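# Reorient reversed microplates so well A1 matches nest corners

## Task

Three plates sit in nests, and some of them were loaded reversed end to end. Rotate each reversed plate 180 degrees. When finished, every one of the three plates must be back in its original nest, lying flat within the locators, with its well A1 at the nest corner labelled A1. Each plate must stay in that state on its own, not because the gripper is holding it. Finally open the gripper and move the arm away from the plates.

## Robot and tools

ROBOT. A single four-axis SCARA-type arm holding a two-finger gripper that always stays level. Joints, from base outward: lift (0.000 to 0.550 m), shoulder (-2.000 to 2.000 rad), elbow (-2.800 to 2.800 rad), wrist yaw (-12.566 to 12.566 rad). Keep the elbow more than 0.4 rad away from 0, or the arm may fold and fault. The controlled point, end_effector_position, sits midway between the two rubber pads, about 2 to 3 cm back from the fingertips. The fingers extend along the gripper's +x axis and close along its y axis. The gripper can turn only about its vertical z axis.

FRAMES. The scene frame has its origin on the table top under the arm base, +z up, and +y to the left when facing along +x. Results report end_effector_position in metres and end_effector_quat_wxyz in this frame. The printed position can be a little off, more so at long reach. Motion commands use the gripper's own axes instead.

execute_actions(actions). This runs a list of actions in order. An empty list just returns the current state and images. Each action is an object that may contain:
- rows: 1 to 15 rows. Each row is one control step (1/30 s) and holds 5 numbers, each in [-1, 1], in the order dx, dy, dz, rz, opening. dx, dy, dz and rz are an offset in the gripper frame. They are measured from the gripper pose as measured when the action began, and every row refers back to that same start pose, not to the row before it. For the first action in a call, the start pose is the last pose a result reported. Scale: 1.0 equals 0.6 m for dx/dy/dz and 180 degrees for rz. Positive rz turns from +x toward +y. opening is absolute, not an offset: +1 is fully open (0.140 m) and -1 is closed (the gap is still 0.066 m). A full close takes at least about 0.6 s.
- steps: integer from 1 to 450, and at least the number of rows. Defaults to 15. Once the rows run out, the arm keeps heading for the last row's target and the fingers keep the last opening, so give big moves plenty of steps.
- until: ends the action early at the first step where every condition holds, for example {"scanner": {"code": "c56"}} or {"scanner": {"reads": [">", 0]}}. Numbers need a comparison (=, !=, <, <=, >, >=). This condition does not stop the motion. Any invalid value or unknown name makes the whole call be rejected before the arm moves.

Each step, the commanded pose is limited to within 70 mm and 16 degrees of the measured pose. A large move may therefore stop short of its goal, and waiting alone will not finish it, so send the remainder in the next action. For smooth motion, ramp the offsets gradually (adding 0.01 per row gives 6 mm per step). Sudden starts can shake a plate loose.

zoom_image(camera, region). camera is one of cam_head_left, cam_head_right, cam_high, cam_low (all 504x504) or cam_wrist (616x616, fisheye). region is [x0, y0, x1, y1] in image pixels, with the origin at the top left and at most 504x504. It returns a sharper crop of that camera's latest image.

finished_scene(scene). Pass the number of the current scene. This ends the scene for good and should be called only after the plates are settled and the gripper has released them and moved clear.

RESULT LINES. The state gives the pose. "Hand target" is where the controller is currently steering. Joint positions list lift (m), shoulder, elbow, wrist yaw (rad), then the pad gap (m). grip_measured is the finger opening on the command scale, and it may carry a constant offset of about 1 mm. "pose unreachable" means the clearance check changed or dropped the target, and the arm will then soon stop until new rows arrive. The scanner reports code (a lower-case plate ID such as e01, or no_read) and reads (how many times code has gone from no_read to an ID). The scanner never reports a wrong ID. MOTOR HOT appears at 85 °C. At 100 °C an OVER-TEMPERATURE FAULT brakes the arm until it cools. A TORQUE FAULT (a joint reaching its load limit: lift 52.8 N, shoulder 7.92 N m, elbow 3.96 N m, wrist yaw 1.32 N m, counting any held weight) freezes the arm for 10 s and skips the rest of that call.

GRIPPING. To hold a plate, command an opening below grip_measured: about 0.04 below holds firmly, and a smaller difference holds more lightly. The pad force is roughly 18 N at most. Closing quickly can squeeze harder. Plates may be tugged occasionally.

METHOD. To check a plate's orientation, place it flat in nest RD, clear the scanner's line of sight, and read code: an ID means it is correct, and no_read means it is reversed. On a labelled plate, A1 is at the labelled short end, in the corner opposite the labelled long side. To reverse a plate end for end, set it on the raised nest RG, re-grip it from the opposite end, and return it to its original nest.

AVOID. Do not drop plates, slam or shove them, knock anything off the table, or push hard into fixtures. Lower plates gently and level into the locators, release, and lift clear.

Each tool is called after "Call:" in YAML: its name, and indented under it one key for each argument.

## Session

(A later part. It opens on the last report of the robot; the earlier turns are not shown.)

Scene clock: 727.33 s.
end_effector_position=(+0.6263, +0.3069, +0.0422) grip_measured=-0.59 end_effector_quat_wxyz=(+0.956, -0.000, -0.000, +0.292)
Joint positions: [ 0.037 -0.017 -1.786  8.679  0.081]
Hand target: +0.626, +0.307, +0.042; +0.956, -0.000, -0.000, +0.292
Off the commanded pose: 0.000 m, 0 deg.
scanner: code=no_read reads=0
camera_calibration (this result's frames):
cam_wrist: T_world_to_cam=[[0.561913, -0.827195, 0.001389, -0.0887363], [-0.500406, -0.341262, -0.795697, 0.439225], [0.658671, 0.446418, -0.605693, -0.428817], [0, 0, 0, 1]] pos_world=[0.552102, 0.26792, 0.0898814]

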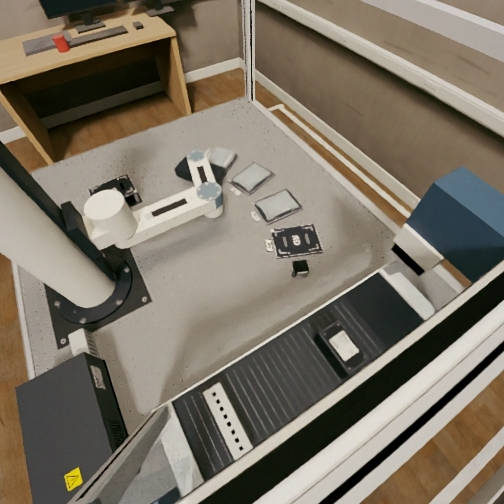

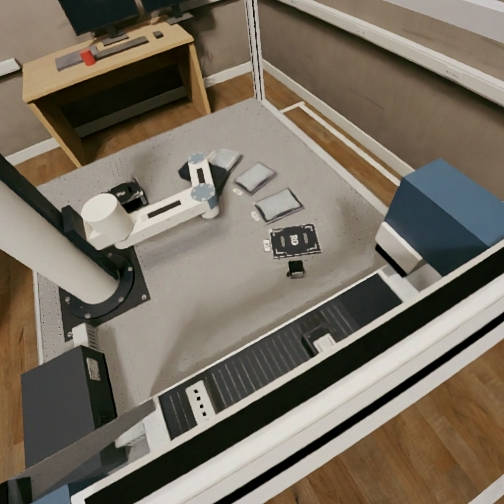

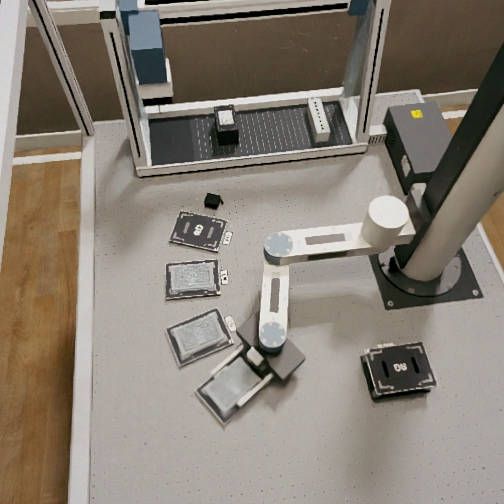

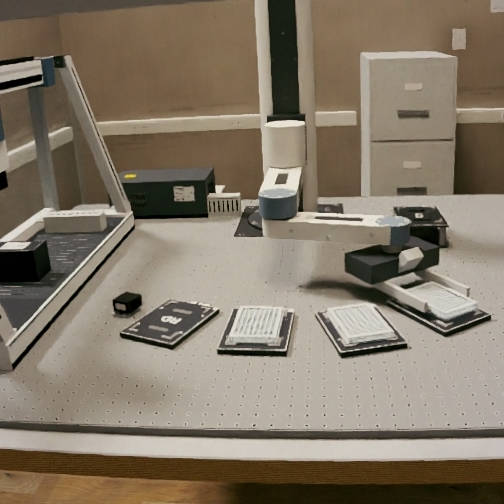

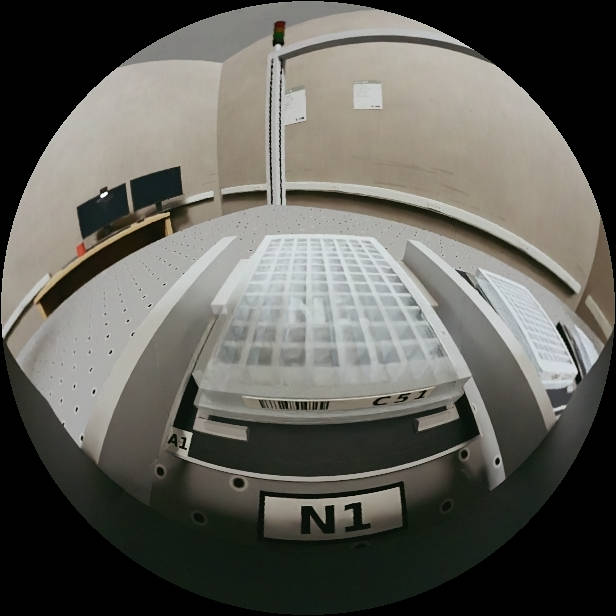

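Call:
execute_actions:
  actions:
    - {"rows": [[0.0003,0,-0.003,0,-0.635],[0.0005,0,-0.006,0,-0.635],[0.0005,0,-0.009,0,-0.635],[0.0005,0,-0.0115,0,-0.635],[0.0005,0,-0.013,0,-0.635],[0.0005,0,-0.01383,0,-0.635],[0.0005,0,-0.01383,0,-0.635],[0.0005,0,-0.01383,0,-0.60],[0.0005,0,-0.01383,0,-0.55],[0.0005,0,-0.01383,0,-0.45],[0.0005,0,-0.01383,0,-0.35],[0.0005,0,-0.01383,0,-0.25],[0.0005,0,-0.01383,0,-0.25]], "steps": 13}

Scene clock: 749.10 s.
end_effector_position=(+0.6265, +0.3071, +0.0339) grip_measured=-0.25 end_effector_quat_wxyz=(+0.956, -0.000, -0.000, +0.292)
Joint positions: [ 0.029 -0.017 -1.787  8.68   0.094]
Hand target: +0.627, +0.307, +0.034; +0.956, -0.000, -0.000, +0.292
Off the commanded pose: 0.000 m, 0 deg.
scanner: code=no_read reads=0
camera_calibration (this result's frames):
cam_wrist: T_world_to_cam=[[0.562114, -0.827059, 0.001389, -0.0888298], [-0.500323, -0.341383, -0.795697, 0.432723], [0.658563, 0.446577, -0.605693, -0.434058], [0, 0, 0, 1]] pos_world=[0.552289, 0.268097, 0.0815341]

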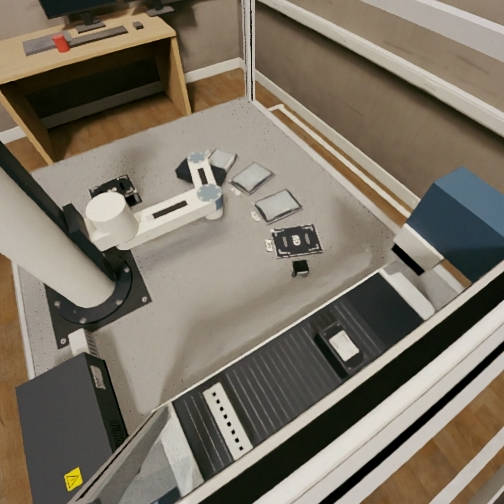

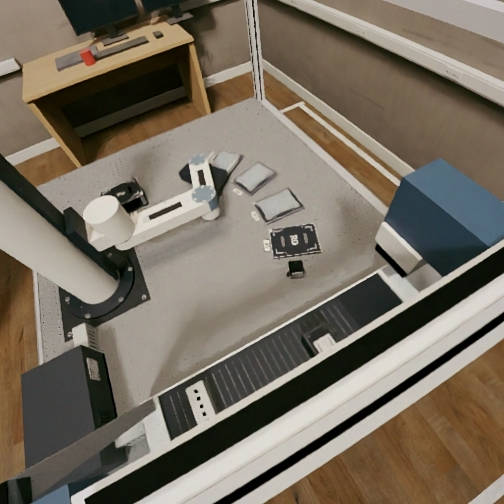

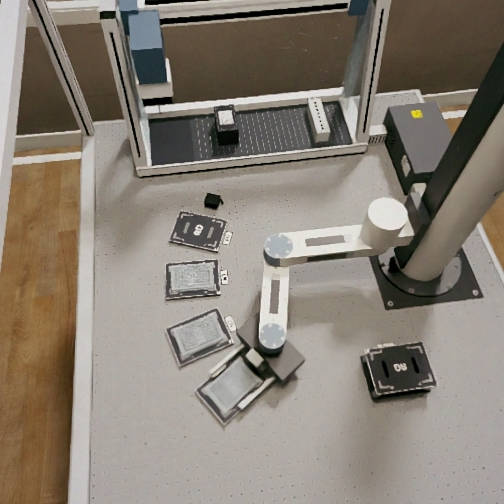

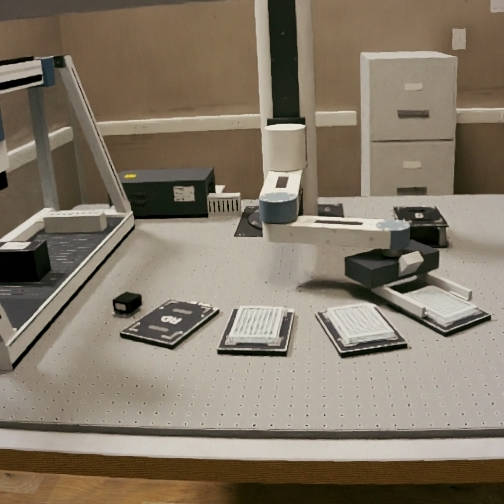

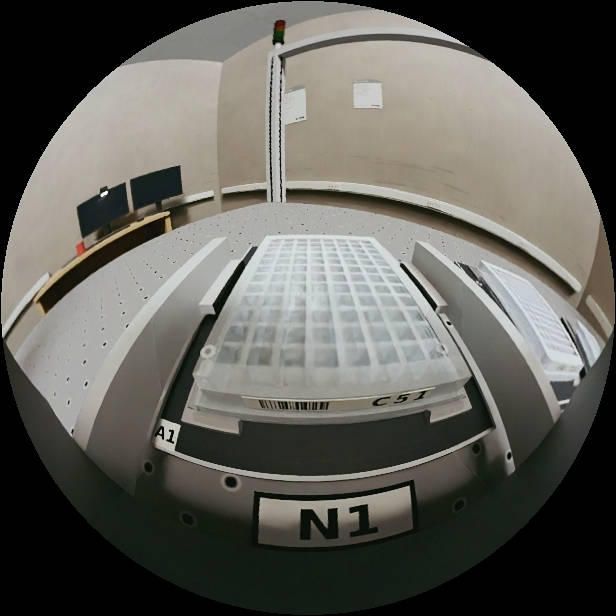

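Call:
execute_actions:
  actions:
    - {"rows": [[0,0,0.012,0,-0.2],[0,0,0.025,0,-0.2],[0,0,0.04,0,-0.2],[-0.01,0,0.055,0,-0.2],[-0.03,0,0.07,0,-0.2],[-0.06,0,0.085,0,-0.2],[-0.10,0,0.1,0,-0.2],[-0.15,0,0.11,0,-0.2],[-0.2,0,0.12,0,-0.2],[-0.22,0,0.12,0,-0.2]], "steps": 13}

Call:
zoom_image:
  camera: "cam_low"
  region: [200, 260, 504, 380]

Scene clock: 758.23 s.
end_effector_position=(+0.5795, +0.2782, +0.0948) grip_measured=-0.20 end_effector_quat_wxyz=(+0.955, -0.000, -0.000, +0.296)
Joint positions: [ 0.09  -0.146 -1.475  8.505  0.096]
Hand target: +0.547, +0.257, +0.103; +0.955, -0.000, -0.000, +0.297
Off the commanded pose: 0.078 m, 0 deg; position clipped at the last step of the last action.
scanner: code=no_read reads=0
camera_calibration (this result's frames):
cam_wrist: T_world_to_cam=[[0.568293, -0.822825, 0.001389, -0.0912075], [-0.497752, -0.345121, -0.795697, 0.447376], [0.655199, 0.451498, -0.605693, -0.352751], [0, 0, 0, 1]] pos_world=[0.505637, 0.238617, 0.142444]

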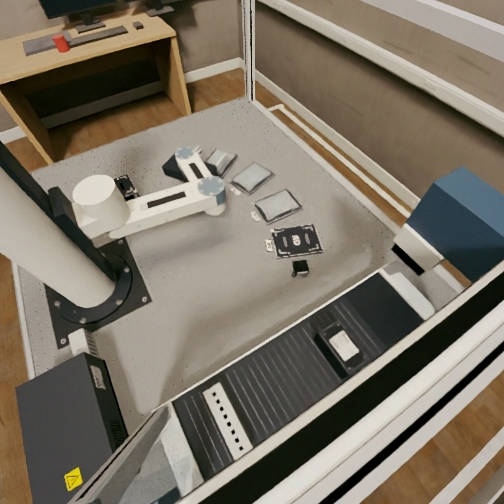

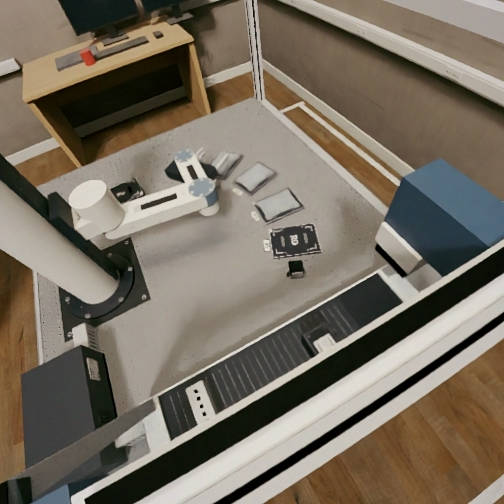

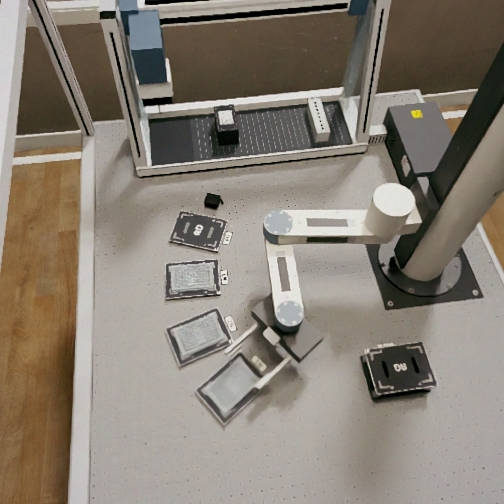

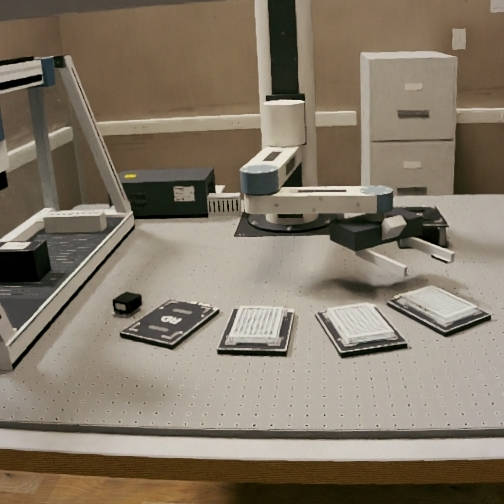

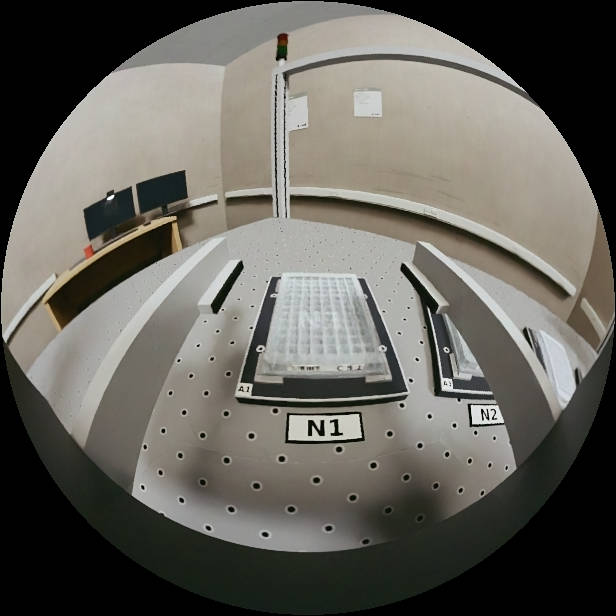

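Region (200, 260, 504, 380) of cam_low's 504x504 image, scaled by 1.658, with more detail than that image has; it fills the top 199 rows of this view, and the rest is white.

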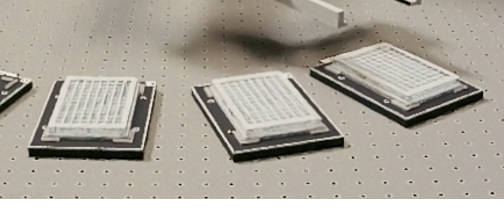

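Call:
zoom_image:
  camera: "cam_low"
  region: [380, 270, 500, 350]

Call:
zoom_image:
  camera: "cam_low"
  region: [300, 290, 420, 370]

Call:
zoom_image:
  camera: "cam_low"
  region: [200, 290, 320, 370]

Region (380, 270, 500, 350) of cam_low's 504x504 image, scaled by 4.200, with more detail than that image has.

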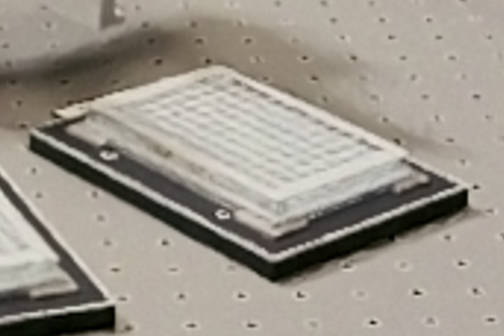

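Region (300, 290, 420, 370) of cam_low's 504x504 image, scaled by 4.200, with more detail than that image has.

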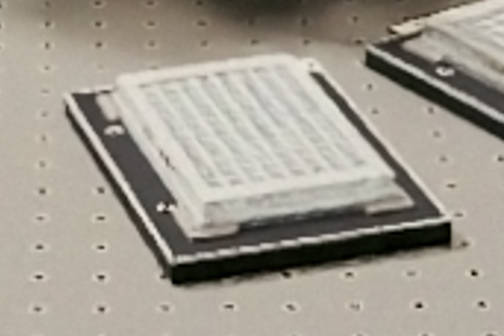

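Region (200, 290, 320, 370) of cam_low's 504x504 image, scaled by 4.200, with more detail than that image has.

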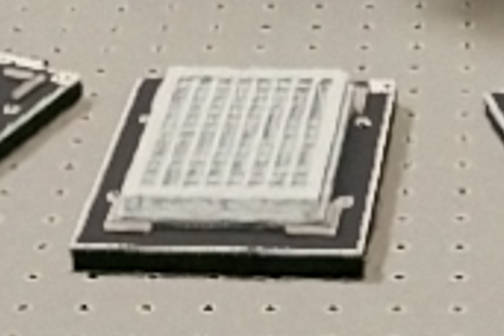

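Call:
execute_actions:
  actions:
    - {"rows": [[-0.2,0,0.04,0,-0.2]], "steps": 5}

Scene clock: 765.10 s.
end_effector_position=(+0.5271, +0.2440, +0.1089) grip_measured=-0.20 end_effector_quat_wxyz=(+0.954, -0.000, -0.000, +0.298)
Joint positions: [ 0.104 -0.265 -1.167  8.321  0.096]
Hand target: +0.492, +0.220, +0.119; +0.954, -0.000, -0.000, +0.300
Off the commanded pose: 0.058 m, 0 deg.
scanner: code=no_read reads=0
camera_calibration (this result's frames):
cam_wrist: T_world_to_cam=[[0.572653, -0.819797, 0.001389, -0.0925823], [-0.495913, -0.347758, -0.795697, 0.42041], [0.652793, 0.454969, -0.605693, -0.293989], [0, 0, 0, 1]] pos_world=[0.453418, 0.204058, 0.156581]

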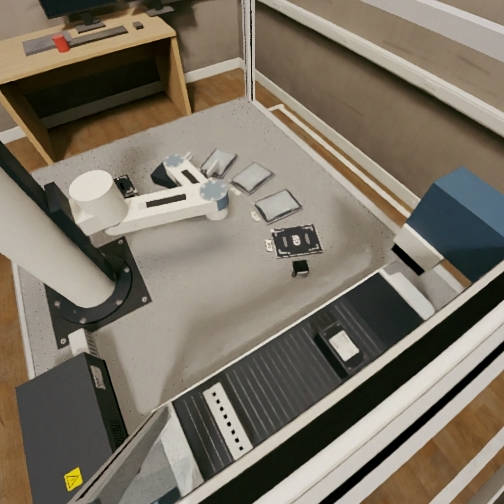

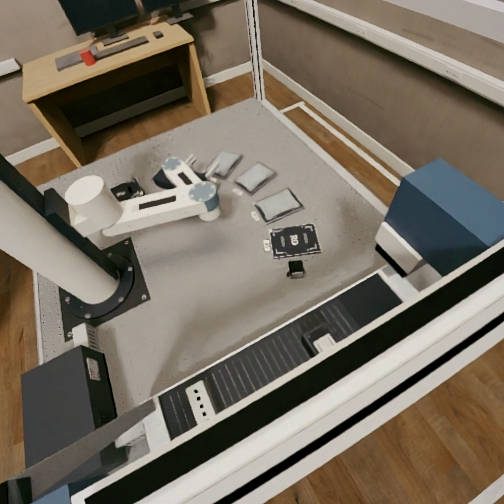

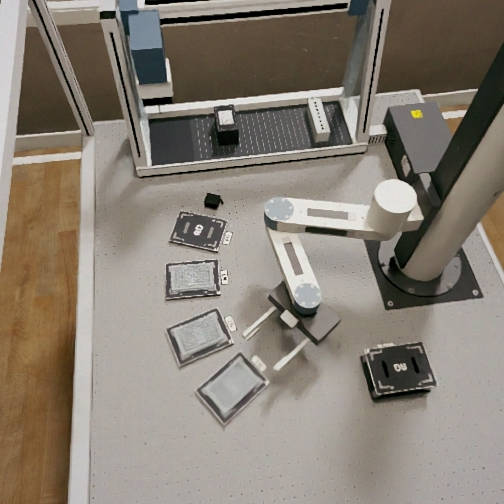

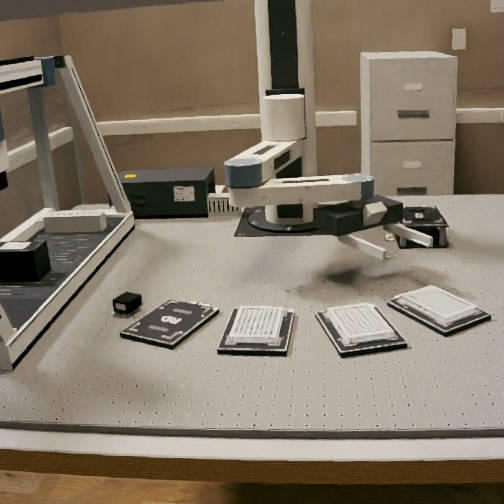

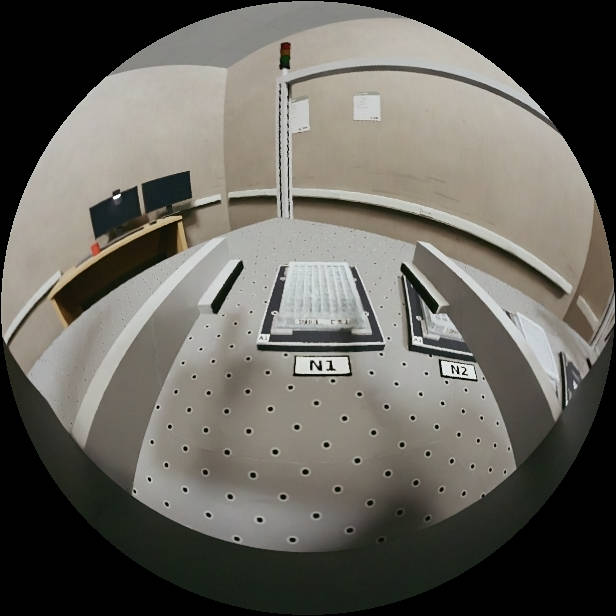

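As a last check, I'm zooming in on the near-end label of the N2 plate before closing the scene.

Call:
zoom_image:
  camera: "cam_wrist"
  region: [390, 270, 600, 400]

Region (390, 270, 600, 400) of cam_wrist's 616x616 image, scaled by 2.400, with more detail than that image has; it fills the top 312 rows of this view, and the rest is white.

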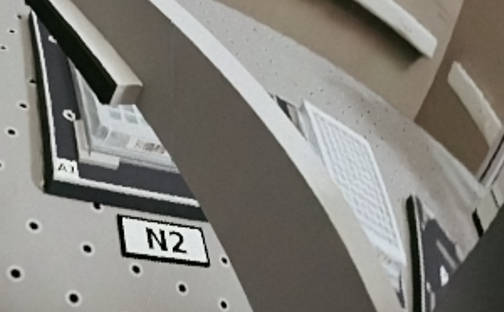

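Call:
finished_scene:
  scene: 1

The scene is finished: the task was done.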